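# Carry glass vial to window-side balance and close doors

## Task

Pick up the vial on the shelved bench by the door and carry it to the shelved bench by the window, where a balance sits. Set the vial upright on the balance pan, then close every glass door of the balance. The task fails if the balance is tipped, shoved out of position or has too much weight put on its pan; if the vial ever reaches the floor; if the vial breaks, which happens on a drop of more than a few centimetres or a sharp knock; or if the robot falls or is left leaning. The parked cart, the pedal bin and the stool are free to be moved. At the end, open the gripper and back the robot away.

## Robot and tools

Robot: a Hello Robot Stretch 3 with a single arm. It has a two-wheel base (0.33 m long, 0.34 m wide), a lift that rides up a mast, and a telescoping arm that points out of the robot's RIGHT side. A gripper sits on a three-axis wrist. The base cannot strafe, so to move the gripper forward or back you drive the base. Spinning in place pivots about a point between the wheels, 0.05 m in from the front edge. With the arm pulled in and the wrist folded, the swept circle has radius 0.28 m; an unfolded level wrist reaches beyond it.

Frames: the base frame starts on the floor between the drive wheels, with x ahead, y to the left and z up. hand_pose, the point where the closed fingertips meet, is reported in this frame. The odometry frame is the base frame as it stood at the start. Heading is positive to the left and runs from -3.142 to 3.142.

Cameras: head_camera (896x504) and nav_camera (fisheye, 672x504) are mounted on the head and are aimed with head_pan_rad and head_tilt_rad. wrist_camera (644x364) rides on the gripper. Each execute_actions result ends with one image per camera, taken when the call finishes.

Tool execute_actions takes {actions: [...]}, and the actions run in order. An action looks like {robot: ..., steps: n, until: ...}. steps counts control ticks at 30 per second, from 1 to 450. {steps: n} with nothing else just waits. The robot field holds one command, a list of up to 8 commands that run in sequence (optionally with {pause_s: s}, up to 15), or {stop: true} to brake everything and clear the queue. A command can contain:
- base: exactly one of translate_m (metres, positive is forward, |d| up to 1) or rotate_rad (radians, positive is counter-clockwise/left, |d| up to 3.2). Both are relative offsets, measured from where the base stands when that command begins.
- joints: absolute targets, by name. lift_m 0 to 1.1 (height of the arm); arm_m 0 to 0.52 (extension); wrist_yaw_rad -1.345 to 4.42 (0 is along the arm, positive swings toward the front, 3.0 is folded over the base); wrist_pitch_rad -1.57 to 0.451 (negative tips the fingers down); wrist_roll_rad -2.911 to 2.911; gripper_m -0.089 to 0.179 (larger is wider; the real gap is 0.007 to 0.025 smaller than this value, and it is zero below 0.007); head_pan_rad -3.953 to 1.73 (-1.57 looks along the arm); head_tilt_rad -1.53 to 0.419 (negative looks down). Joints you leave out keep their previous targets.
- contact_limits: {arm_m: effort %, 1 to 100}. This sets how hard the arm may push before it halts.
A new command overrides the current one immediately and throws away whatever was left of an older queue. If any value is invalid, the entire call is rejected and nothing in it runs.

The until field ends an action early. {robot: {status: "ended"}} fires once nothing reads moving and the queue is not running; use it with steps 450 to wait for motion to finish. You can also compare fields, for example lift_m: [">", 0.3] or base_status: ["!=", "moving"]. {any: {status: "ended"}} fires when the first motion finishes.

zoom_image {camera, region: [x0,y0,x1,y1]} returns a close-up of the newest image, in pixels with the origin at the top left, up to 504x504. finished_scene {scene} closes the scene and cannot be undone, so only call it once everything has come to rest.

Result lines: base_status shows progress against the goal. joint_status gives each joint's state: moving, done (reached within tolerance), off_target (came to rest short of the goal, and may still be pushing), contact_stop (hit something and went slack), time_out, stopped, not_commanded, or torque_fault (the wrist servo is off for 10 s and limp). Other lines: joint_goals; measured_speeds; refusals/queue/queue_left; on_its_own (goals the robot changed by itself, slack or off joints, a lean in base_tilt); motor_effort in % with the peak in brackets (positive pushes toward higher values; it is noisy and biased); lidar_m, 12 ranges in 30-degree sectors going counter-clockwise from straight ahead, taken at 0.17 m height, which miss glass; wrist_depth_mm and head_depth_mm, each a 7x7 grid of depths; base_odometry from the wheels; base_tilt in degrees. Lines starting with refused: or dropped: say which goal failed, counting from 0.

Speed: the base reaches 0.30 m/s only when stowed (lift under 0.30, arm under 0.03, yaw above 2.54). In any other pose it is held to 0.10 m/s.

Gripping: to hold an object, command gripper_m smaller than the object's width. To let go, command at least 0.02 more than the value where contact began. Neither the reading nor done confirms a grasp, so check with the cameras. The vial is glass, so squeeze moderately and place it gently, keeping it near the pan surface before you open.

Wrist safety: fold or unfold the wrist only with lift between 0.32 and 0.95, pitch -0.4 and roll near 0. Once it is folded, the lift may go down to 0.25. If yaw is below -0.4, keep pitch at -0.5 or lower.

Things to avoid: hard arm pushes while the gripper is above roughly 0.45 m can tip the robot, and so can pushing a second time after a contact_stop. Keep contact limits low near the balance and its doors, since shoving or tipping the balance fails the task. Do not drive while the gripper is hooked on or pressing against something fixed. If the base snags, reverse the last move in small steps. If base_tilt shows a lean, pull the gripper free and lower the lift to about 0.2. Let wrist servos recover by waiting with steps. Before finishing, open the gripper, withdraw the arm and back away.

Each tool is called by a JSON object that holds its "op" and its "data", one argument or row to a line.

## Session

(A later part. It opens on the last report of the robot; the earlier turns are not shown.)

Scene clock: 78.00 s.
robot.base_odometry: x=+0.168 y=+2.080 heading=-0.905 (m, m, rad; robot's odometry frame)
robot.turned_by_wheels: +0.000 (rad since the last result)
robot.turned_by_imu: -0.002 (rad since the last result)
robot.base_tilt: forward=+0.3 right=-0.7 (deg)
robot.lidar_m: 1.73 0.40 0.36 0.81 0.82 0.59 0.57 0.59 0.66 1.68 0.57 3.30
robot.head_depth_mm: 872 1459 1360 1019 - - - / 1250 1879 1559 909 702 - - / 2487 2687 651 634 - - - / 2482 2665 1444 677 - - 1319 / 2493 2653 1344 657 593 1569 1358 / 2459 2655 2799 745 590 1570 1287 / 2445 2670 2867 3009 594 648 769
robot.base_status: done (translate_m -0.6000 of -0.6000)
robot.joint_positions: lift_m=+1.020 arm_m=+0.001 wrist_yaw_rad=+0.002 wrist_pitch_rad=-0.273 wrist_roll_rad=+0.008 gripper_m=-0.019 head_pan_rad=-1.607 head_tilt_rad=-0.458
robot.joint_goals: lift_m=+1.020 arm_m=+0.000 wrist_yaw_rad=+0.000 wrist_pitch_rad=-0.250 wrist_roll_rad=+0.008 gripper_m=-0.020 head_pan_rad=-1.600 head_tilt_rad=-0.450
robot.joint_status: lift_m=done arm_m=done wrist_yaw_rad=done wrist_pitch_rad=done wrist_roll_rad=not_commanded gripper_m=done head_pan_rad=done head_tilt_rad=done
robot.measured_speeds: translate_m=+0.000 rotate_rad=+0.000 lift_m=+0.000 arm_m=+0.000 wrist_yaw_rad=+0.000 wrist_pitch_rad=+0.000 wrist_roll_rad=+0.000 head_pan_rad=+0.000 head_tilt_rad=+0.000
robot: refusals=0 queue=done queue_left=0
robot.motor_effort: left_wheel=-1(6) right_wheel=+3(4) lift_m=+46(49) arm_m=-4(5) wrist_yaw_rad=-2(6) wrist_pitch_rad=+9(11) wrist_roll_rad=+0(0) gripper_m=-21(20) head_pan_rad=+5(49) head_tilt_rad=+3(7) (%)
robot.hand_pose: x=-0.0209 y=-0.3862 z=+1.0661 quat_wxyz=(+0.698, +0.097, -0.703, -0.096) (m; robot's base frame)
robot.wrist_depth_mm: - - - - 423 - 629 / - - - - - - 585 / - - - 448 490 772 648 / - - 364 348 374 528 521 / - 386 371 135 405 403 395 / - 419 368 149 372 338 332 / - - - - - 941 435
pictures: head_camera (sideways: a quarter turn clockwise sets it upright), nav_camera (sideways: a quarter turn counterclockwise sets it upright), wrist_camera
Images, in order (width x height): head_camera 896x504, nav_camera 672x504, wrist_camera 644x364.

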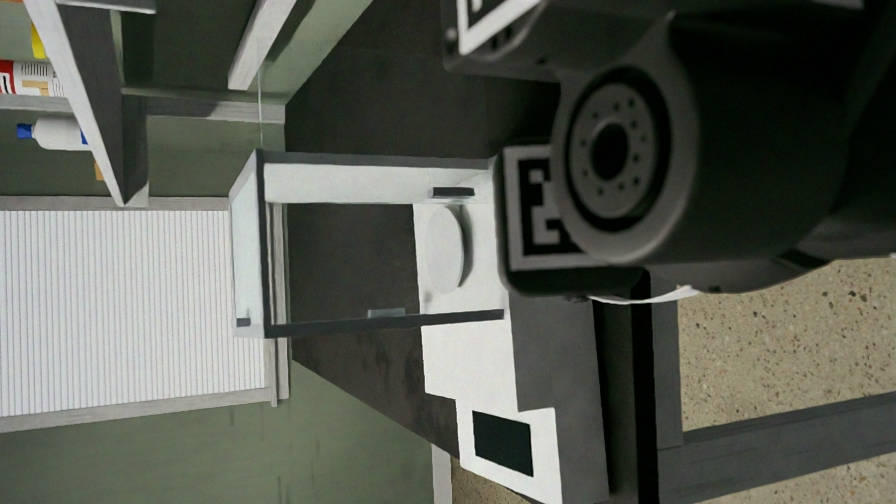

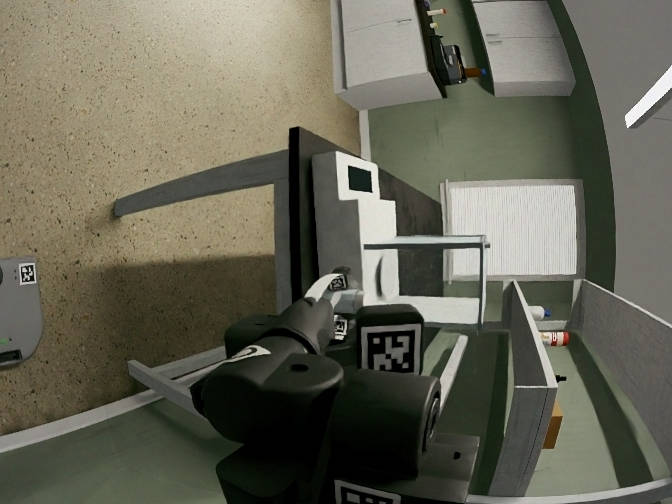

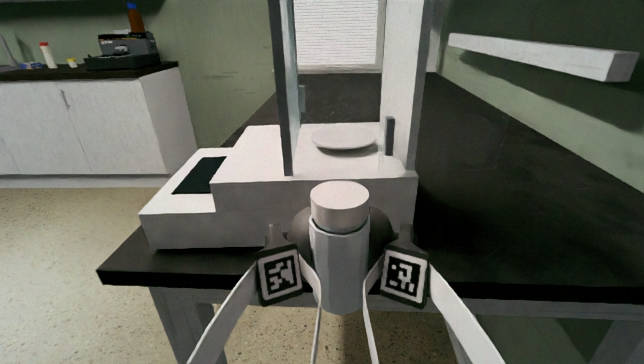

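{"op": "execute_actions", "data": {
  "actions": [
    {"robot":{"base":{"translate_m":0.004},"joints":{"arm_m":0.14,"lift_m":1.035}},"steps":450,"until":{"robot":{"status":"ended"}}}
  ]
}}

Scene clock: 82.03 s.
robot.base_odometry: x=+0.170 y=+2.076 heading=-0.905 (m, m, rad; robot's odometry frame)
robot.turned_by_wheels: +0.000 (rad since the last result)
robot.turned_by_imu: +0.000 (rad since the last result)
robot.base_tilt: forward=+0.3 right=-0.5 (deg)
robot.lidar_m: 1.73 0.40 0.36 0.82 0.82 0.60 0.58 0.59 0.66 1.69 0.57 3.30
robot.head_depth_mm: 899 1457 1338 903 586 1450 1274 / 1406 1887 - - 587 1550 1351 / 2471 2706 643 - - 1551 1349 / 2475 2659 1606 - 597 1562 1355 / 2477 2657 1455 697 594 1562 1365 / 2447 2645 2806 745 592 1528 1261 / 2462 2621 2858 2971 593 647 1271
robot.base_status: done (translate_m +0.0040 of +0.0040)
robot.joint_positions: lift_m=+1.035 arm_m=+0.140 wrist_yaw_rad=+0.001 wrist_pitch_rad=-0.273 wrist_roll_rad=+0.008 gripper_m=-0.019 head_pan_rad=-1.607 head_tilt_rad=-0.458
robot.joint_goals: lift_m=+1.035 arm_m=+0.140 wrist_yaw_rad=+0.000 wrist_pitch_rad=-0.250 wrist_roll_rad=+0.008 gripper_m=-0.020 head_pan_rad=-1.600 head_tilt_rad=-0.450
robot.joint_status: lift_m=done arm_m=done wrist_yaw_rad=done wrist_pitch_rad=done wrist_roll_rad=not_commanded gripper_m=done head_pan_rad=done head_tilt_rad=done
robot.measured_speeds: translate_m=+0.000 rotate_rad=+0.000 lift_m=+0.000 arm_m=+0.000 wrist_yaw_rad=+0.000 wrist_pitch_rad=+0.000 wrist_roll_rad=+0.000 head_pan_rad=+0.000 head_tilt_rad=+0.000
robot: refusals=0 queue=done queue_left=0
robot.motor_effort: left_wheel=-1(3) right_wheel=+3(7) lift_m=+46(48) arm_m=+3(4) wrist_yaw_rad=-1(1) wrist_pitch_rad=+9(9) wrist_roll_rad=+0(0) gripper_m=-20(20) head_pan_rad=+4(5) head_tilt_rad=+3(4) (%)
robot.hand_pose: x=-0.0212 y=-0.5250 z=+1.0811 quat_wxyz=(+0.698, +0.096, -0.703, -0.096) (m; robot's base frame)
robot.wrist_depth_mm: - - - - 292 188 658 / - - - - 296 712 568 / - - - 781 301 737 651 / - - 371 344 304 551 552 / - 364 280 135 229 423 420 / - 266 233 149 234 343 341 / 283 248 249 250 251 287 285
pictures: head_camera (sideways: a quarter turn clockwise sets it upright), nav_camera (sideways: a quarter turn counterclockwise sets it upright), wrist_camera
Images, in order (width x height): head_camera 896x504, nav_camera 672x504, wrist_camera 644x364.

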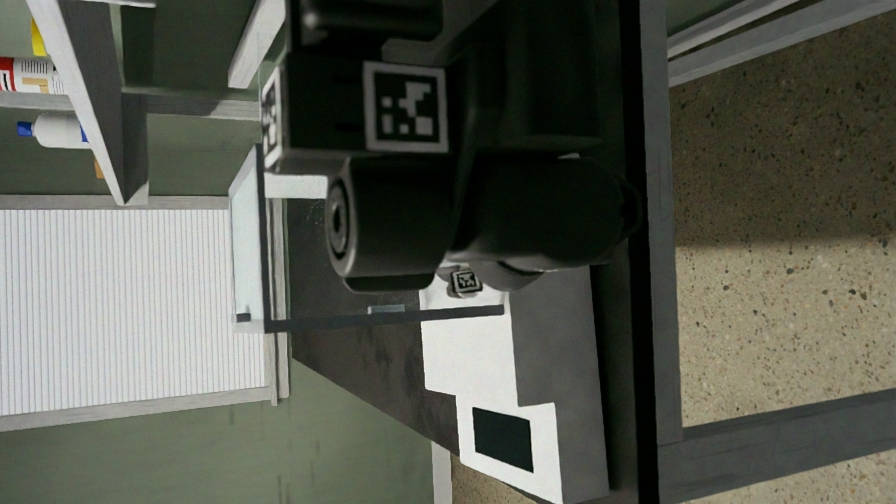

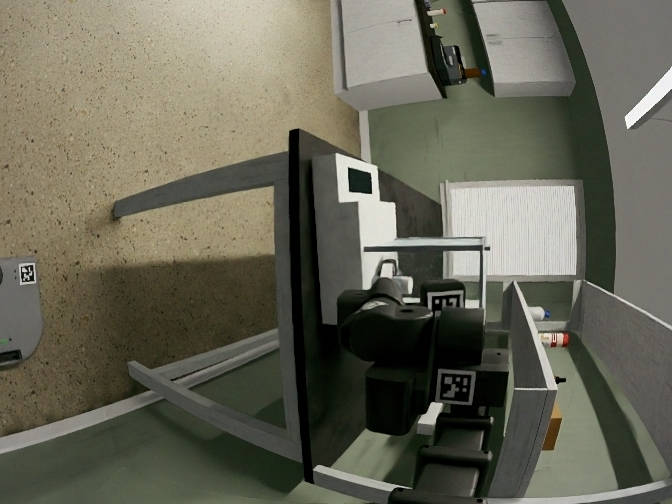

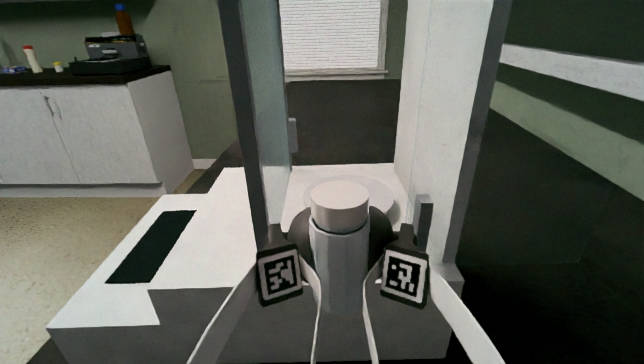

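{"op": "execute_actions", "data": {
  "actions": [
    {"robot":[{"base":{"translate_m":-0.004}},{"joints":{"arm_m":0.21},"contact_limits":{"arm_m":10}}],"steps":450,"until":{"robot":{"status":"ended"}}}
  ]
}}

Scene clock: 86.87 s.
robot.base_odometry: x=+0.168 y=+2.080 heading=-0.905 (m, m, rad; robot's odometry frame)
robot.turned_by_wheels: +0.000 (rad since the last result)
robot.turned_by_imu: +0.000 (rad since the last result)
robot.base_tilt: forward=+0.2 right=-0.6 (deg)
robot.lidar_m: 1.74 0.40 0.36 0.82 0.82 0.60 0.57 0.59 0.66 1.67 0.57 3.31
robot.head_depth_mm: 871 1459 - 830 638 1439 1271 / 1392 1882 - - 641 1542 1345 / 2487 2701 - - 609 1558 1352 / 2478 2668 1785 - 599 1574 1353 / 2491 2685 1334 655 594 1563 1357 / 2479 2634 2799 743 591 1581 1294 / 2455 2638 2870 2968 595 649 768
robot.base_status: done (translate_m -0.0040 of -0.0040)
robot.joint_positions: lift_m=+1.035 arm_m=+0.210 wrist_yaw_rad=+0.001 wrist_pitch_rad=-0.273 wrist_roll_rad=+0.008 gripper_m=-0.019 head_pan_rad=-1.607 head_tilt_rad=-0.458
robot.joint_goals: lift_m=+1.035 arm_m=+0.210 wrist_yaw_rad=+0.000 wrist_pitch_rad=-0.250 wrist_roll_rad=+0.008 gripper_m=-0.020 head_pan_rad=-1.600 head_tilt_rad=-0.450
robot.joint_status: lift_m=done arm_m=done wrist_yaw_rad=done wrist_pitch_rad=done wrist_roll_rad=not_commanded gripper_m=done head_pan_rad=done head_tilt_rad=done
robot.measured_speeds: translate_m=+0.000 rotate_rad=+0.000 lift_m=+0.000 arm_m=+0.000 wrist_yaw_rad=+0.000 wrist_pitch_rad=+0.000 wrist_roll_rad=+0.000 head_pan_rad=+0.000 head_tilt_rad=+0.000
robot: refusals=0 queue=done queue_left=0
robot.motor_effort: left_wheel=-1(5) right_wheel=+2(4) lift_m=+47(46) arm_m=+4(3) wrist_yaw_rad=+0(1) wrist_pitch_rad=+9(9) wrist_roll_rad=+1(0) gripper_m=-20(21) head_pan_rad=+5(4) head_tilt_rad=+3(4) (%)
robot.contact_limits: arm_m 10 (drawing in: default 33, maximum 53; extending or still: default 42, maximum 70)
robot.hand_pose: x=-0.0212 y=-0.5950 z=+1.0811 quat_wxyz=(+0.698, +0.096, -0.703, -0.096) (m; robot's base frame)
robot.wrist_depth_mm: - - - - - 134 568 / - - - - 269 136 478 / - - - 853 273 136 619 / - - 326 345 277 148 553 / - 363 266 135 232 162 417 / - 245 208 149 204 180 339 / 237 189 186 186 177 286 285
pictures: head_camera (sideways: a quarter turn clockwise sets it upright), nav_camera (sideways: a quarter turn counterclockwise sets it upright), wrist_camera
Images, in order (width x height): head_camera 896x504, nav_camera 672x504, wrist_camera 644x364.

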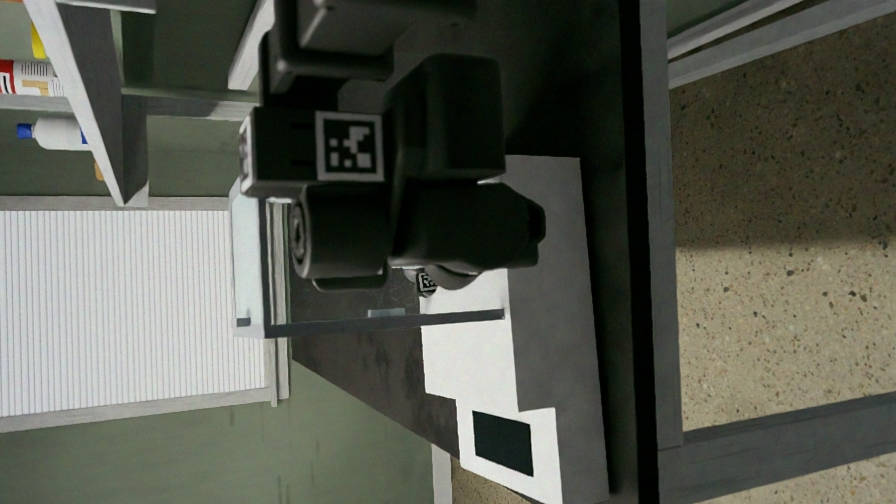

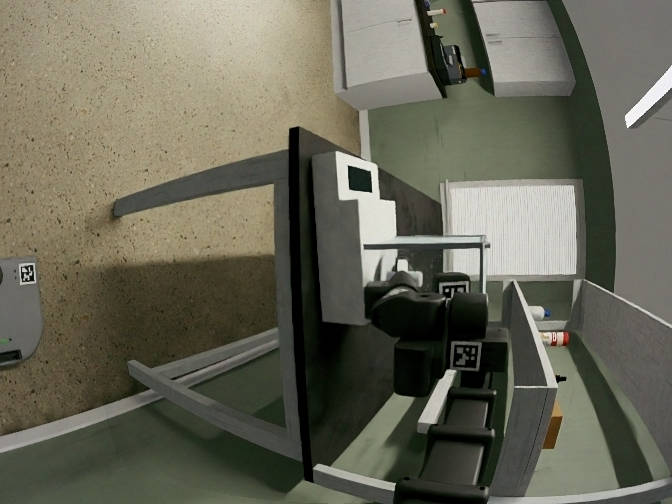

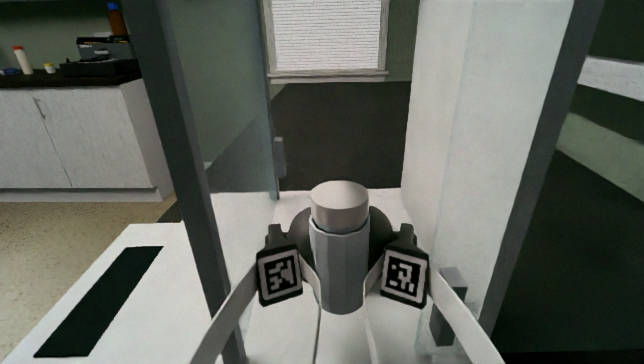

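{"op": "execute_actions", "data": {
  "actions": [
    {"robot":{"joints":{"arm_m":0.278,"lift_m":1.025},"contact_limits":{"arm_m":10}},"steps":450,"until":{"robot":{"status":"ended"}}}
  ]
}}

Scene clock: 90.13 s.
robot.base_odometry: x=+0.168 y=+2.080 heading=-0.905 (m, m, rad; robot's odometry frame)
robot.turned_by_wheels: +0.000 (rad since the last result)
robot.turned_by_imu: +0.000 (rad since the last result)
robot.base_tilt: forward=+0.3 right=-0.6 (deg)
robot.lidar_m: 1.74 0.40 0.36 0.82 0.82 0.59 0.57 0.59 0.66 1.67 0.57 3.30
robot.head_depth_mm: 871 1460 - 806 638 1450 1270 / 1401 1881 - 858 641 1547 1352 / 2474 2697 - 607 604 1554 1350 / 2515 2674 1506 586 598 1551 1353 / 2478 2654 1338 654 595 1567 1359 / 2453 2647 2802 744 590 1577 1294 / 2455 2637 2873 2996 595 649 770
robot.base_status: done (translate_m -0.0040 of -0.0040)
robot.joint_positions: lift_m=+1.025 arm_m=+0.278 wrist_yaw_rad=+0.001 wrist_pitch_rad=-0.273 wrist_roll_rad=+0.008 gripper_m=-0.019 head_pan_rad=-1.607 head_tilt_rad=-0.458
robot.joint_goals: lift_m=+1.025 arm_m=+0.278 wrist_yaw_rad=+0.000 wrist_pitch_rad=-0.250 wrist_roll_rad=+0.008 gripper_m=-0.020 head_pan_rad=-1.600 head_tilt_rad=-0.450
robot.joint_status: lift_m=done arm_m=done wrist_yaw_rad=done wrist_pitch_rad=done wrist_roll_rad=not_commanded gripper_m=done head_pan_rad=done head_tilt_rad=done
robot.measured_speeds: translate_m=+0.000 rotate_rad=+0.000 lift_m=+0.000 arm_m=+0.000 wrist_yaw_rad=+0.000 wrist_pitch_rad=+0.000 wrist_roll_rad=+0.000 head_pan_rad=+0.000 head_tilt_rad=+0.000
robot: refusals=0 queue=done queue_left=0
robot.motor_effort: left_wheel=-1(1) right_wheel=+3(2) lift_m=+27(44) arm_m=+3(3) wrist_yaw_rad=-1(1) wrist_pitch_rad=+9(9) wrist_roll_rad=+1(0) gripper_m=-20(21) head_pan_rad=+4(5) head_tilt_rad=+3(3) (%)
robot.contact_limits: arm_m 10 (drawing in: default 33, maximum 53; extending or still: default 42, maximum 70)
robot.hand_pose: x=-0.0212 y=-0.6630 z=+1.0718 quat_wxyz=(+0.698, +0.096, -0.703, -0.096) (m; robot's base frame)
robot.wrist_depth_mm: - - - - - 127 85 / - - - - - 128 86 / - - - 827 725 129 86 / - - 531 551 484 131 87 / - - 264 135 219 132 87 / 277 221 212 149 187 133 88 / - 178 176 159 163 125 88
pictures: head_camera (sideways: a quarter turn clockwise sets it upright), nav_camera (sideways: a quarter turn counterclockwise sets it upright), wrist_camera
Images, in order (width x height): head_camera 896x504, nav_camera 672x504, wrist_camera 644x364.

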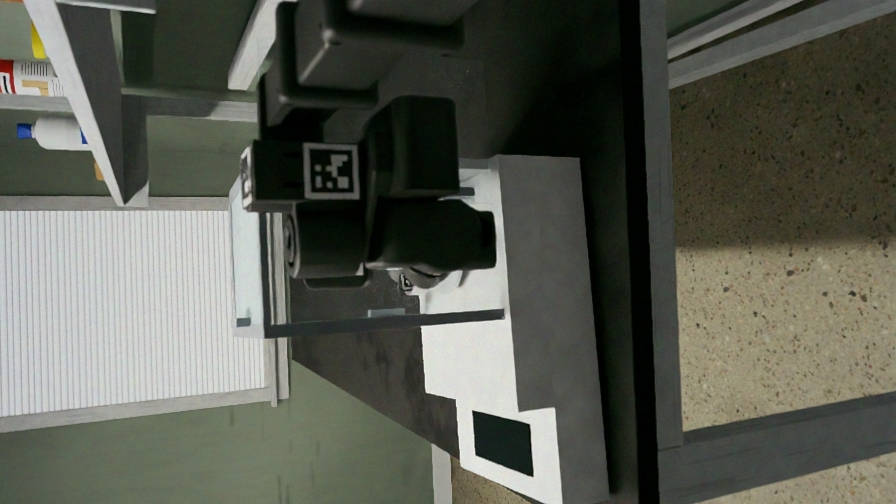

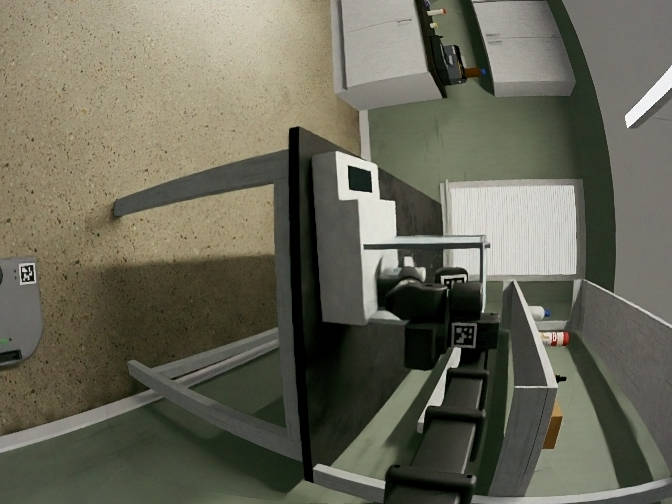

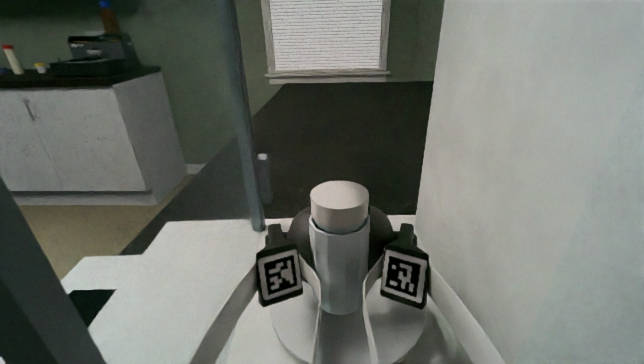

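{"op": "execute_actions", "data": {
  "actions": [
    {"robot":[{"joints":{"lift_m":1.015}},{"joints":{"gripper_m":0.057}}],"steps":450,"until":{"robot":{"status":"ended"}}},
    {"steps":6}
  ]
}}

Scene clock: 94.33 s.
robot.base_odometry: x=+0.168 y=+2.080 heading=-0.905 (m, m, rad; robot's odometry frame)
robot.turned_by_wheels: +0.000 (rad since the last result)
robot.turned_by_imu: +0.000 (rad since the last result)
robot.base_tilt: forward=+0.3 right=-0.7 (deg)
robot.lidar_m: 1.74 0.40 0.36 0.81 0.82 0.59 0.57 0.59 0.66 1.67 0.57 3.30
robot.head_depth_mm: 881 1462 1279 767 639 1441 1270 / 1393 1903 1789 809 642 1548 1343 / 2481 2694 - 602 604 1561 1351 / 2498 2688 1787 - 596 1573 1363 / 2488 2657 1341 654 595 1566 1362 / 2463 2646 2787 744 591 1564 1290 / 2473 2661 2854 2957 593 647 770
robot.base_status: done (translate_m -0.0040 of -0.0040)
robot.joint_positions: lift_m=+1.015 arm_m=+0.278 wrist_yaw_rad=+0.002 wrist_pitch_rad=-0.272 wrist_roll_rad=+0.008 gripper_m=+0.057 head_pan_rad=-1.607 head_tilt_rad=-0.458
robot.joint_goals: lift_m=+1.015 arm_m=+0.278 wrist_yaw_rad=+0.000 wrist_pitch_rad=-0.250 wrist_roll_rad=+0.008 gripper_m=+0.057 head_pan_rad=-1.600 head_tilt_rad=-0.450
robot.joint_status: lift_m=done arm_m=done wrist_yaw_rad=done wrist_pitch_rad=done wrist_roll_rad=not_commanded gripper_m=done head_pan_rad=done head_tilt_rad=done
robot.measured_speeds: translate_m=+0.000 rotate_rad=+0.000 lift_m=+0.000 arm_m=+0.000 wrist_yaw_rad=+0.000 wrist_pitch_rad=+0.000 wrist_roll_rad=+0.000 head_pan_rad=+0.000 head_tilt_rad=+0.000
robot: refusals=0 queue=done queue_left=0
robot.motor_effort: left_wheel=+0(1) right_wheel=+0(3) lift_m=+27(25) arm_m=+4(3) wrist_yaw_rad=-1(1) wrist_pitch_rad=+9(9) wrist_roll_rad=+0(1) gripper_m=+1(94) head_pan_rad=+4(4) head_tilt_rad=+3(3) (%)
robot.contact_limits: arm_m 10 (drawing in: default 33, maximum 53; extending or still: default 42, maximum 70)
robot.hand_pose: x=-0.0211 y=-0.6630 z=+1.0620 quat_wxyz=(+0.698, +0.096, -0.703, -0.096) (m; robot's base frame)
robot.wrist_depth_mm: - - - - - 128 86 / - - - - - 129 86 / - - - 786 708 130 87 / - - 509 530 462 131 87 / - 395 253 140 207 132 88 / 263 200 198 154 170 129 88 / - 167 165 153 153 125 89
pictures: head_camera (sideways: a quarter turn clockwise sets it upright), nav_camera (sideways: a quarter turn counterclockwise sets it upright), wrist_camera
Images, in order (width x height): head_camera 896x504, nav_camera 672x504, wrist_camera 644x364.

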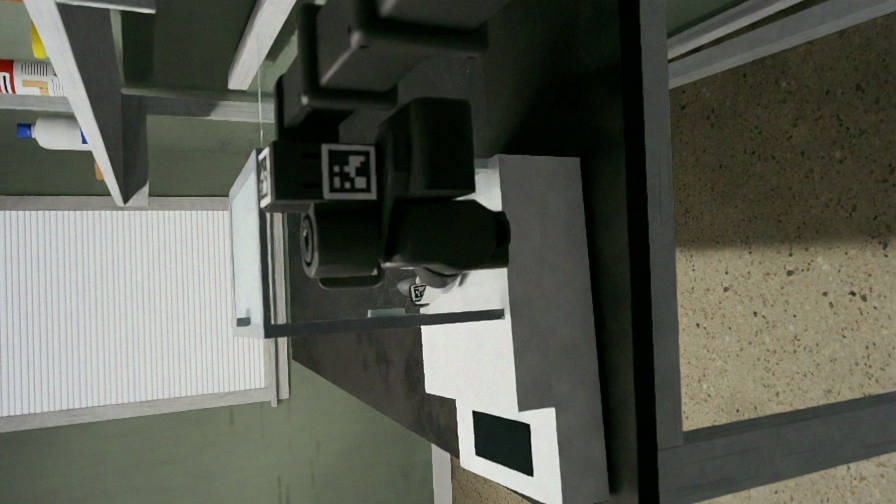

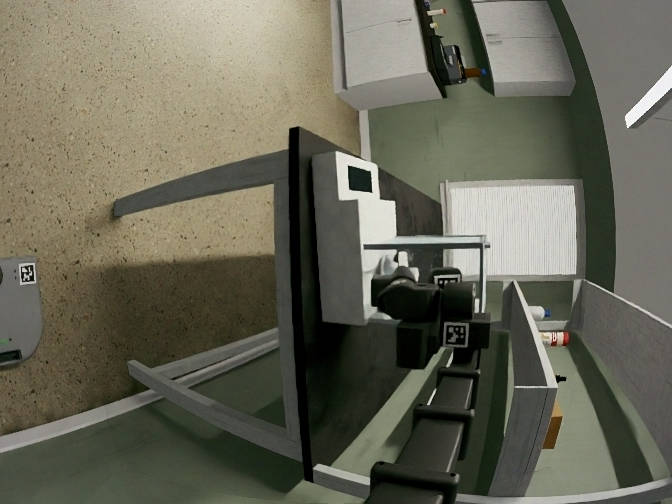

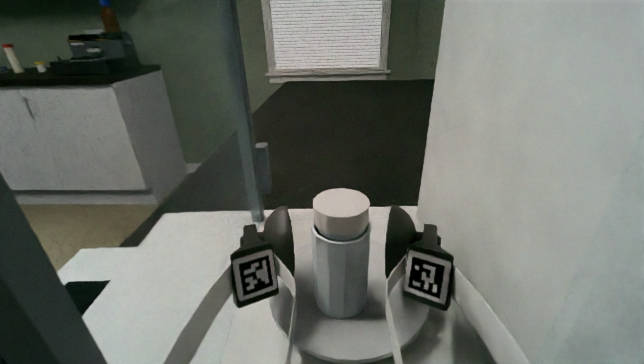

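{"op": "execute_actions", "data": {
  "actions": [
    {"robot":[{"joints":{"arm_m":0.235},"contact_limits":{"arm_m":12}},{"joints":{"gripper_m":0.02}},{"joints":{"arm_m":0.13},"contact_limits":{"arm_m":12}},{"base":{"translate_m":-0.1},"joints":{"gripper_m":0.06,"lift_m":1.01,"wrist_yaw_rad":0.2}}],"steps":450,"until":{"robot":{"status":"ended"}}}
  ]
}}

Scene clock: 102.13 s.
robot.base_odometry: x=+0.106 y=+2.158 heading=-0.905 (m, m, rad; robot's odometry frame)
robot.turned_by_wheels: +0.000 (rad since the last result)
robot.turned_by_imu: +0.000 (rad since the last result)
robot.base_tilt: forward=+0.2 right=-0.7 (deg)
robot.lidar_m: 1.83 0.43 0.49 0.82 0.68 0.49 0.47 0.49 0.61 1.26 0.61 3.30
robot.head_depth_mm: 422 1154 1104 - - 1269 1259 / 422 1518 1614 - - 1504 1315 / 1336 2633 1739 - - 1558 1353 / 2461 2669 1441 - - 1604 1358 / 2469 2684 1454 637 601 1562 1362 / 2425 2680 1355 664 593 1561 1369 / 2463 2644 2841 666 584 1577 1368
robot.base_status: done (translate_m -0.1000 of -0.1000)
robot.joint_positions: lift_m=+1.010 arm_m=+0.130 wrist_yaw_rad=+0.197 wrist_pitch_rad=-0.271 wrist_roll_rad=+0.008 gripper_m=+0.060 head_pan_rad=-1.607 head_tilt_rad=-0.458
robot.joint_goals: lift_m=+1.010 arm_m=+0.130 wrist_yaw_rad=+0.200 wrist_pitch_rad=-0.250 wrist_roll_rad=+0.008 gripper_m=+0.060 head_pan_rad=-1.600 head_tilt_rad=-0.450
robot.joint_status: lift_m=done arm_m=done wrist_yaw_rad=done wrist_pitch_rad=done wrist_roll_rad=not_commanded gripper_m=done head_pan_rad=done head_tilt_rad=done
robot.measured_speeds: translate_m=+0.000 rotate_rad=+0.000 lift_m=+0.000 arm_m=+0.000 wrist_yaw_rad=+0.000 wrist_pitch_rad=+0.000 wrist_roll_rad=+0.000 head_pan_rad=+0.000 head_tilt_rad=+0.000
robot: refusals=0 queue=done queue_left=0
robot.motor_effort: left_wheel=-1(5) right_wheel=+3(5) lift_m=+27(26) arm_m=-6(6) wrist_yaw_rad=+2(3) wrist_pitch_rad=+9(9) wrist_roll_rad=+1(1) gripper_m=+0(96) head_pan_rad=+4(5) head_tilt_rad=+3(3) (%)
robot.contact_limits: arm_m 12 (drawing in: default 33, maximum 53; extending or still: default 42, maximum 70)
robot.hand_pose: x=+0.0257 y=-0.5110 z=+1.0572 quat_wxyz=(+0.704, +0.164, -0.690, -0.027) (m; robot's base frame)
robot.wrist_depth_mm: - - - - - - 734 / - - - - - - 717 / - - - 401 697 743 700 / - - 303 293 457 509 499 / - 270 252 238 260 386 381 / 329 299 280 252 248 313 310 / - 285 268 267 263 260 260
pictures: head_camera (sideways: a quarter turn clockwise sets it upright), nav_camera (sideways: a quarter turn counterclockwise sets it upright), wrist_camera
Images, in order (width x height): head_camera 896x504, nav_camera 672x504, wrist_camera 644x364.

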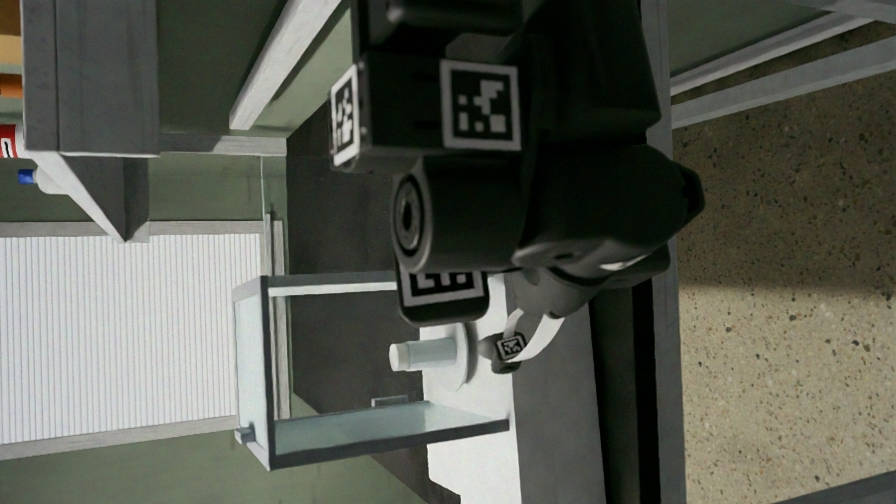

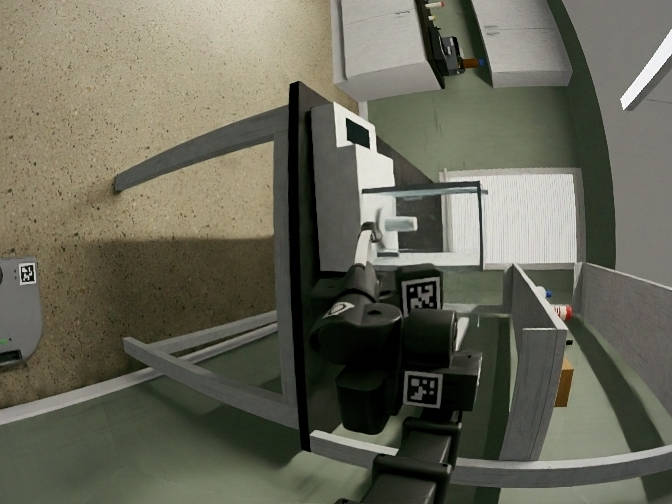

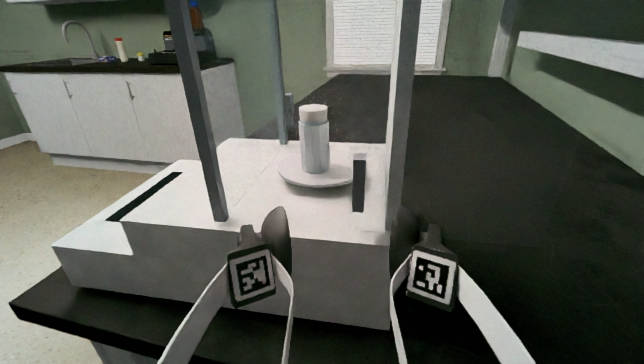

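{"op": "execute_actions", "data": {
  "actions": [
    {"robot":{"joints":{"arm_m":0.165},"contact_limits":{"arm_m":8}},"steps":450,"until":{"robot":{"status":"ended"}}},
    {"robot":{"joints":{"arm_m":0.19},"contact_limits":{"arm_m":7}},"steps":450,"until":{"robot":{"status":"ended"}}}
  ]
}}

Scene clock: 104.97 s.
robot.base_odometry: x=+0.106 y=+2.158 heading=-0.905 (m, m, rad; robot's odometry frame)
robot.turned_by_wheels: +0.000 (rad since the last result)
robot.turned_by_imu: +0.000 (rad since the last result)
robot.base_tilt: forward=+0.2 right=-0.6 (deg)
robot.lidar_m: 1.83 0.43 0.49 0.82 0.68 0.49 0.47 0.49 0.61 1.26 0.61 3.31
robot.head_depth_mm: 423 1154 1103 - 612 1268 1260 / 422 1514 1729 - 592 1468 1301 / 1318 2606 1759 - - 1550 1347 / 2445 2686 1592 - - 1565 1352 / 2482 2669 1470 653 601 1566 1358 / 2491 2650 1361 662 594 1567 1364 / 2468 2621 2806 664 585 1587 1374
robot.base_status: done (translate_m -0.1000 of -0.1000)
robot.joint_positions: lift_m=+1.010 arm_m=+0.171 wrist_yaw_rad=+0.197 wrist_pitch_rad=-0.274 wrist_roll_rad=+0.008 gripper_m=+0.060 head_pan_rad=-1.607 head_tilt_rad=-0.458
robot.joint_goals: lift_m=+1.010 arm_m=+0.171 wrist_yaw_rad=+0.200 wrist_pitch_rad=-0.250 wrist_roll_rad=+0.008 gripper_m=+0.060 head_pan_rad=-1.600 head_tilt_rad=-0.450
robot.joint_status: lift_m=done arm_m=contact_stop wrist_yaw_rad=done wrist_pitch_rad=done wrist_roll_rad=not_commanded gripper_m=done head_pan_rad=done head_tilt_rad=done
robot.measured_speeds: translate_m=+0.000 rotate_rad=+0.000 lift_m=+0.000 arm_m=-0.001 wrist_yaw_rad=-0.010 wrist_pitch_rad=+0.000 wrist_roll_rad=+0.000 head_pan_rad=+0.000 head_tilt_rad=+0.000
robot: refusals=0 queue=dropped queue_left=0
robot.on_its_own: arm_m is slack since a contact_stop, until your next command for it (your +0.190 is given up)
robot.motor_effort: left_wheel=-2(2) right_wheel=+7(7) lift_m=+27(27) arm_m=+3(8) wrist_yaw_rad=+2(3) wrist_pitch_rad=+10(11) wrist_roll_rad=+0(0) gripper_m=+0(1) head_pan_rad=+6(5) head_tilt_rad=+3(3) (%)
robot.contact_limits: arm_m 7 (drawing in: default 33, maximum 53; extending or still: default 42, maximum 70)
robot.hand_pose: x=+0.0256 y=-0.5516 z=+1.0565 quat_wxyz=(+0.704, +0.165, -0.690, -0.028) (m; robot's base frame)
robot.wrist_depth_mm: - - - - - - 733 / - - - - - - 721 / - - - 701 682 731 689 / - - 318 266 454 504 496 / - 241 237 229 259 382 380 / 260 233 219 202 197 311 307 / 271 260 242 222 254 261 258
pictures: head_camera (sideways: a quarter turn clockwise sets it upright), nav_camera (sideways: a quarter turn counterclockwise sets it upright), wrist_camera
Images, in order (width x height): head_camera 896x504, nav_camera 672x504, wrist_camera 644x364.

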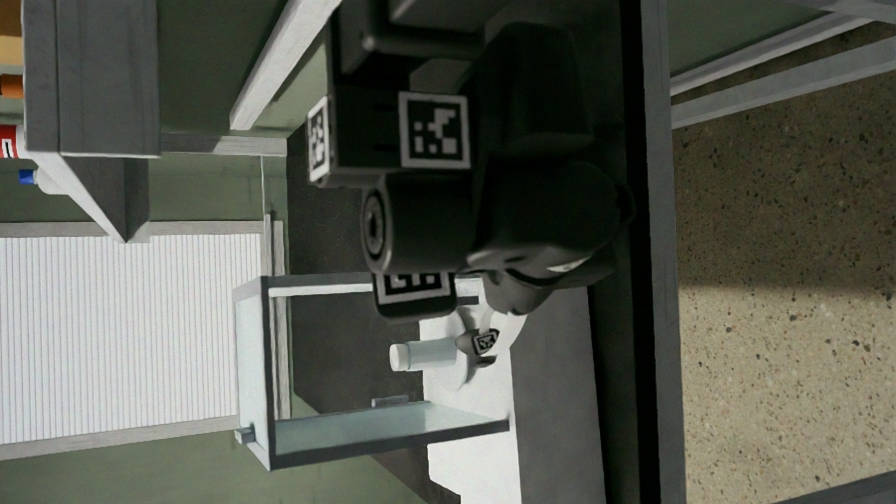

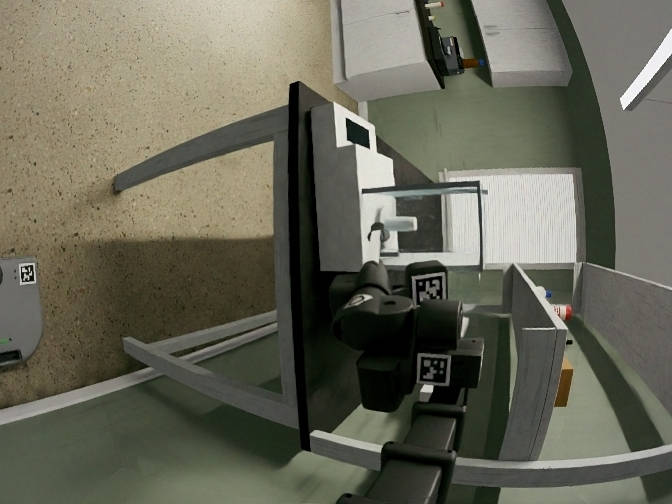

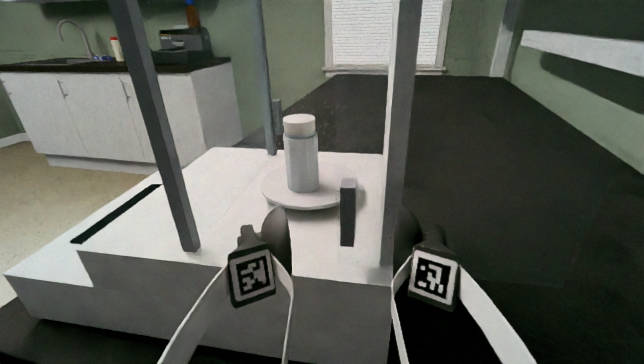

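{"op": "execute_actions", "data": {
  "actions": [
    {"robot":[{"joints":{"arm_m":0.165,"lift_m":1.016}},{"base":{"translate_m":0.06}}],"steps":450,"until":{"robot":{"status":"ended"}}}
  ]
}}

Scene clock: 108.60 s.
robot.base_odometry: x=+0.143 y=+2.111 heading=-0.905 (m, m, rad; robot's odometry frame)
robot.turned_by_wheels: +0.000 (rad since the last result)
robot.turned_by_imu: +0.000 (rad since the last result)
robot.base_tilt: forward=+0.3 right=-0.7 (deg)
robot.lidar_m: 1.78 0.39 0.40 0.82 0.76 0.55 0.53 0.55 0.64 1.51 0.58 3.31
robot.head_depth_mm: 424 1304 1229 - 612 1404 1278 / 983 1797 1873 - 591 1507 1339 / 2424 2670 2158 - - 1554 1356 / 2499 2673 1323 - - 1555 1357 / 2482 2672 1471 728 599 1577 1356 / 2459 2632 1355 659 590 1576 1366 / 2454 2637 2871 942 591 666 738
robot.base_status: done (translate_m +0.0600 of +0.0600)
robot.joint_positions: lift_m=+1.016 arm_m=+0.165 wrist_yaw_rad=+0.194 wrist_pitch_rad=-0.273 wrist_roll_rad=+0.008 gripper_m=+0.060 head_pan_rad=-1.607 head_tilt_rad=-0.458
robot.joint_goals: lift_m=+1.016 arm_m=+0.165 wrist_yaw_rad=+0.200 wrist_pitch_rad=-0.250 wrist_roll_rad=+0.008 gripper_m=+0.060 head_pan_rad=-1.600 head_tilt_rad=-0.450
robot.joint_status: lift_m=done arm_m=done wrist_yaw_rad=done wrist_pitch_rad=done wrist_roll_rad=not_commanded gripper_m=done head_pan_rad=done head_tilt_rad=done
robot.measured_speeds: translate_m=+0.000 rotate_rad=+0.000 lift_m=+0.000 arm_m=+0.000 wrist_yaw_rad=+0.000 wrist_pitch_rad=+0.000 wrist_roll_rad=+0.000 head_pan_rad=+0.000 head_tilt_rad=+0.000
robot: refusals=0 queue=done queue_left=0
robot.motor_effort: left_wheel=-2(3) right_wheel=+5(11) lift_m=+46(45) arm_m=-4(5) wrist_yaw_rad=+5(6) wrist_pitch_rad=+9(11) wrist_roll_rad=+1(0) gripper_m=-1(1) head_pan_rad=+5(5) head_tilt_rad=+3(3) (%)
robot.hand_pose: x=+0.0248 y=-0.5460 z=+1.0622 quat_wxyz=(+0.704, +0.163, -0.691, -0.029) (m; robot's base frame)
robot.wrist_depth_mm: - - - - - 168 767 / - - - - - 165 845 / - - - 731 706 181 744 / - - 365 306 271 199 510 / - 332 249 244 243 358 387 / - 251 221 205 194 316 315 / 287 261 243 223 206 257 265
pictures: head_camera (sideways: a quarter turn clockwise sets it upright), nav_camera (sideways: a quarter turn counterclockwise sets it upright), wrist_camera
Images, in order (width x height): head_camera 896x504, nav_camera 672x504, wrist_camera 644x364.

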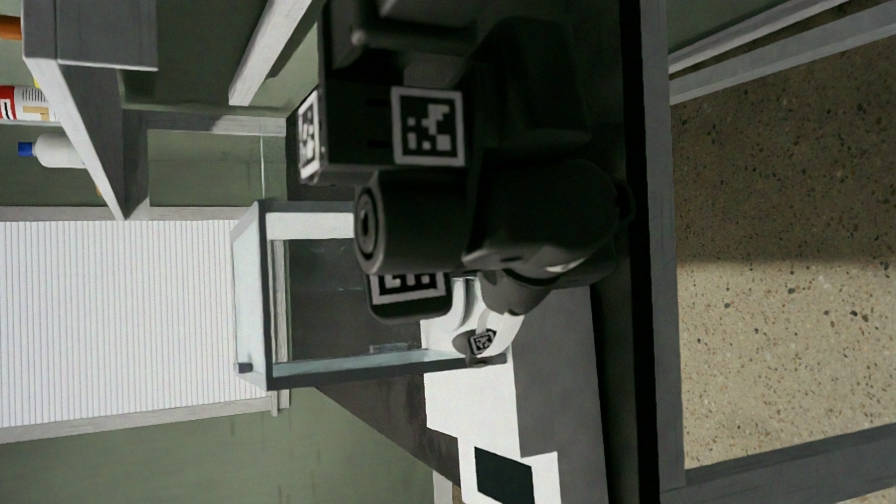

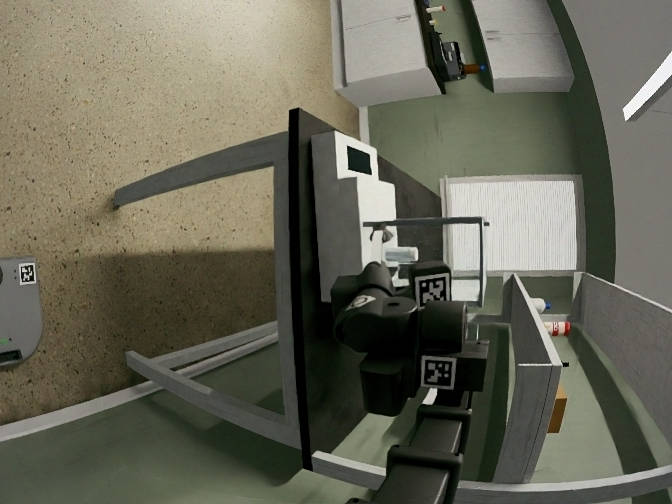

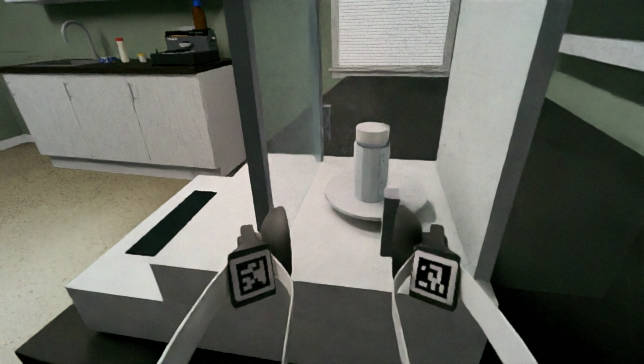

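{"op": "execute_actions", "data": {
  "actions": [
    {"robot":{"base":{"translate_m":0.06},"joints":{"arm_m":0.162}},"steps":450,"until":{"robot":{"status":"ended"}}}
  ]
}}

Scene clock: 111.93 s.
robot.base_odometry: x=+0.180 y=+2.064 heading=-0.905 (m, m, rad; robot's odometry frame)
robot.turned_by_wheels: +0.000 (rad since the last result)
robot.turned_by_imu: +0.000 (rad since the last result)
robot.base_tilt: forward=+0.4 right=-0.5 (deg)
robot.lidar_m: 1.71 0.40 0.35 0.82 0.85 0.62 0.59 0.61 0.68 1.76 0.56 3.32
robot.head_depth_mm: 900 1507 1514 - 600 1482 1274 / 1412 1845 1875 - 590 1554 1348 / 2459 2685 1306 - - 1567 1350 / 2487 2680 1589 - - 1567 1351 / 2458 2665 1466 696 596 1571 1358 / 2464 2641 2876 937 594 691 758 / 2467 2633 2850 2997 605 658 1300
robot.base_status: done (translate_m +0.0600 of +0.0600)
robot.joint_positions: lift_m=+1.016 arm_m=+0.162 wrist_yaw_rad=+0.194 wrist_pitch_rad=-0.273 wrist_roll_rad=+0.008 gripper_m=+0.060 head_pan_rad=-1.607 head_tilt_rad=-0.458
robot.joint_goals: lift_m=+1.016 arm_m=+0.162 wrist_yaw_rad=+0.200 wrist_pitch_rad=-0.250 wrist_roll_rad=+0.008 gripper_m=+0.060 head_pan_rad=-1.600 head_tilt_rad=-0.450
robot.joint_status: lift_m=done arm_m=done wrist_yaw_rad=done wrist_pitch_rad=done wrist_roll_rad=not_commanded gripper_m=done head_pan_rad=done head_tilt_rad=done
robot.measured_speeds: translate_m=+0.000 rotate_rad=+0.000 lift_m=+0.000 arm_m=+0.000 wrist_yaw_rad=+0.000 wrist_pitch_rad=+0.000 wrist_roll_rad=+0.000 head_pan_rad=+0.000 head_tilt_rad=+0.000
robot: refusals=0 queue=done queue_left=0
robot.motor_effort: left_wheel=-2(2) right_wheel=+4(11) lift_m=+46(46) arm_m=-3(7) wrist_yaw_rad=+5(5) wrist_pitch_rad=+9(9) wrist_roll_rad=+1(0) gripper_m=-1(1) head_pan_rad=+5(4) head_tilt_rad=+3(3) (%)
robot.hand_pose: x=+0.0248 y=-0.5429 z=+1.0621 quat_wxyz=(+0.704, +0.164, -0.690, -0.029) (m; robot's base frame)
robot.wrist_depth_mm: - - - - - - 185 / - - - - - - 182 / - - - 792 699 282 179 / - - - 321 271 272 176 / - - 322 239 233 229 185 / - - 246 205 195 193 194 / - 267 243 222 206 190 187
pictures: head_camera (sideways: a quarter turn clockwise sets it upright), nav_camera (sideways: a quarter turn counterclockwise sets it upright), wrist_camera
Images, in order (width x height): head_camera 896x504, nav_camera 672x504, wrist_camera 644x364.

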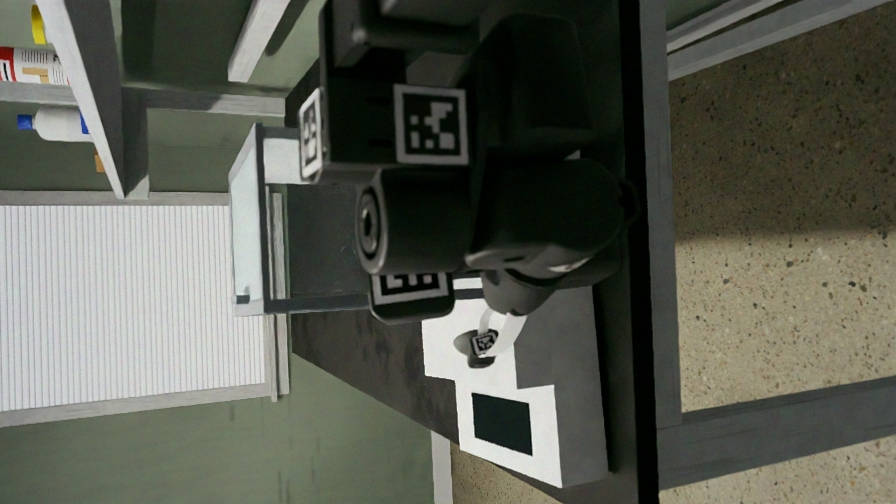

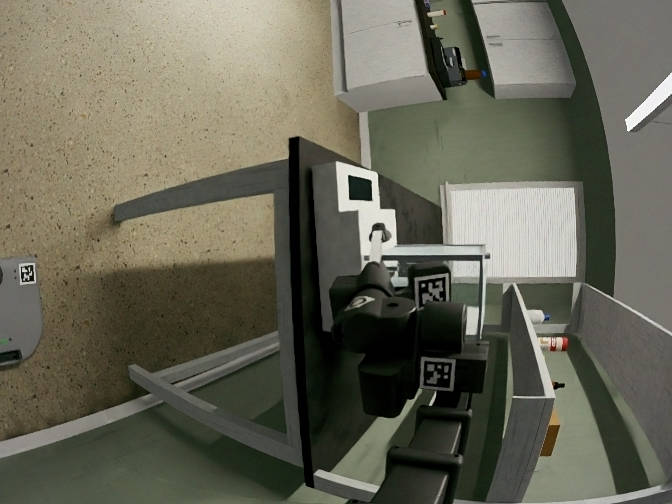

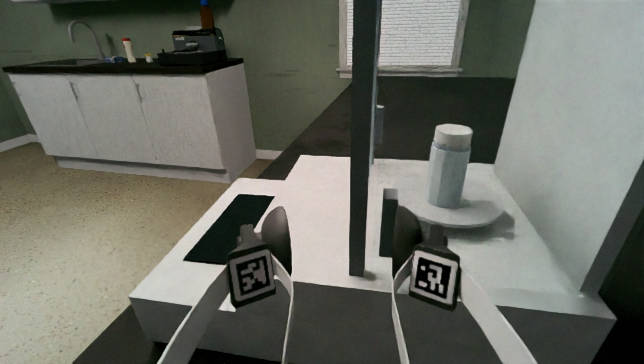

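{"op": "execute_actions", "data": {
  "actions": [
    {"robot":{"base":{"translate_m":0.011}},"steps":450,"until":{"robot":{"status":"ended"}}}
  ]
}}

Scene clock: 114.77 s.
robot.base_odometry: x=+0.187 y=+2.055 heading=-0.905 (m, m, rad; robot's odometry frame)
robot.turned_by_wheels: +0.000 (rad since the last result)
robot.turned_by_imu: +0.000 (rad since the last result)
robot.base_tilt: forward=+0.2 right=-0.7 (deg)
robot.lidar_m: 1.70 0.40 0.34 0.82 0.85 0.63 0.60 0.62 0.68 0.59 0.56 3.32
robot.head_depth_mm: 983 1533 1533 - 601 1497 1282 / 1506 1886 1733 - 591 1550 1348 / 2468 2680 1433 - - 1556 1344 / 2500 2692 1590 - - 1566 1360 / 2480 2659 1468 698 597 1563 1352 / 2459 2664 2859 937 597 670 759 / 2458 2644 2879 2962 605 671 1326
robot.base_status: done (translate_m +0.0110 of +0.0110)
robot.joint_positions: lift_m=+1.016 arm_m=+0.162 wrist_yaw_rad=+0.192 wrist_pitch_rad=-0.274 wrist_roll_rad=+0.008 gripper_m=+0.060 head_pan_rad=-1.607 head_tilt_rad=-0.458
robot.joint_goals: lift_m=+1.016 arm_m=+0.162 wrist_yaw_rad=+0.200 wrist_pitch_rad=-0.250 wrist_roll_rad=+0.008 gripper_m=+0.060 head_pan_rad=-1.600 head_tilt_rad=-0.450
robot.joint_status: lift_m=done arm_m=done wrist_yaw_rad=done wrist_pitch_rad=done wrist_roll_rad=not_commanded gripper_m=done head_pan_rad=done head_tilt_rad=done
robot.measured_speeds: translate_m=+0.000 rotate_rad=+0.000 lift_m=+0.000 arm_m=+0.000 wrist_yaw_rad=+0.000 wrist_pitch_rad=+0.000 wrist_roll_rad=+0.000 head_pan_rad=+0.000 head_tilt_rad=+0.000
robot: refusals=0 queue=done queue_left=0
robot.motor_effort: left_wheel=-4(5) right_wheel=+8(11) lift_m=+45(46) arm_m=-1(3) wrist_yaw_rad=+6(7) wrist_pitch_rad=+10(10) wrist_roll_rad=+1(0) gripper_m=-1(2) head_pan_rad=+5(4) head_tilt_rad=+3(3) (%)
robot.hand_pose: x=+0.0242 y=-0.5427 z=+1.0618 quat_wxyz=(+0.704, +0.163, -0.691, -0.030) (m; robot's base frame)
robot.wrist_depth_mm: - - - - - - 198 / - - - - - - 195 / - - - 863 690 300 193 / - - - 323 251 266 191 / - - 321 244 190 231 188 / - - 245 204 195 192 185 / - 267 243 222 205 191 182
pictures: head_camera (sideways: a quarter turn clockwise sets it upright), nav_camera (sideways: a quarter turn counterclockwise sets it upright), wrist_camera
Images, in order (width x height): head_camera 896x504, nav_camera 672x504, wrist_camera 644x364.

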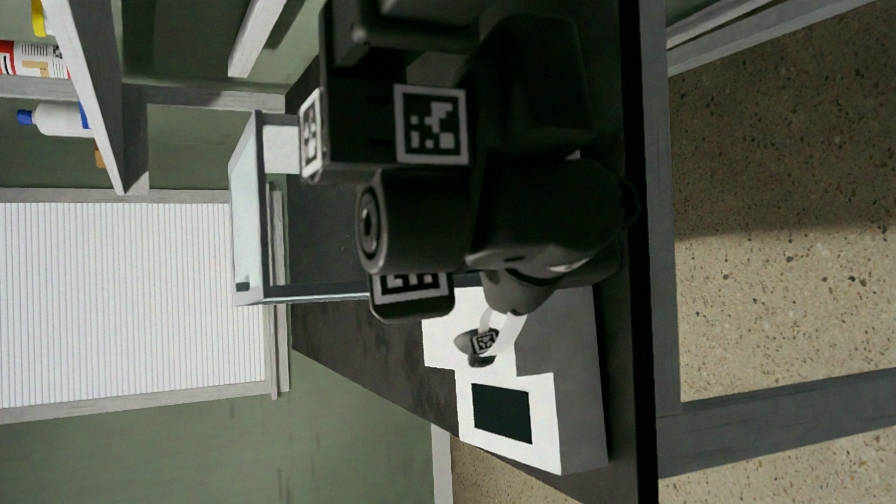

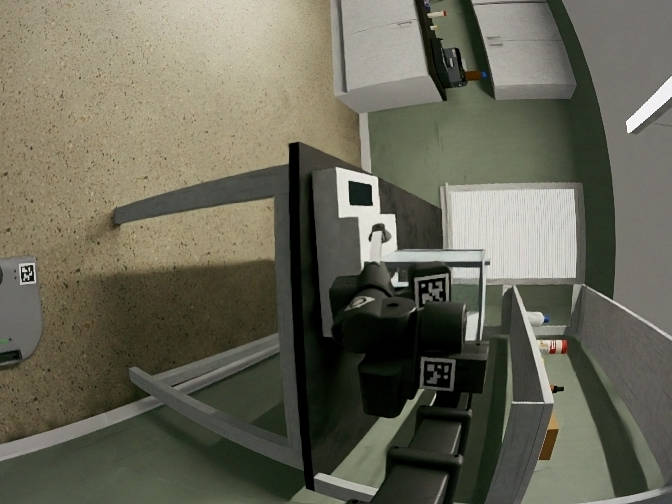

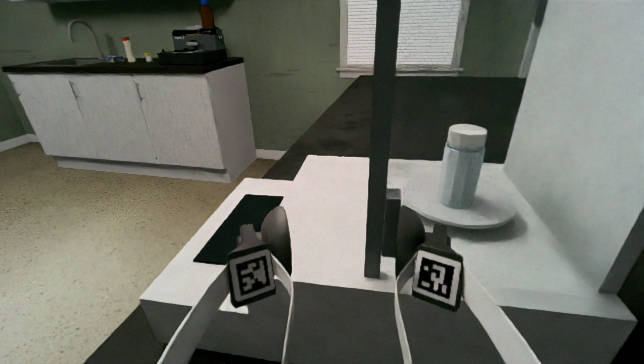

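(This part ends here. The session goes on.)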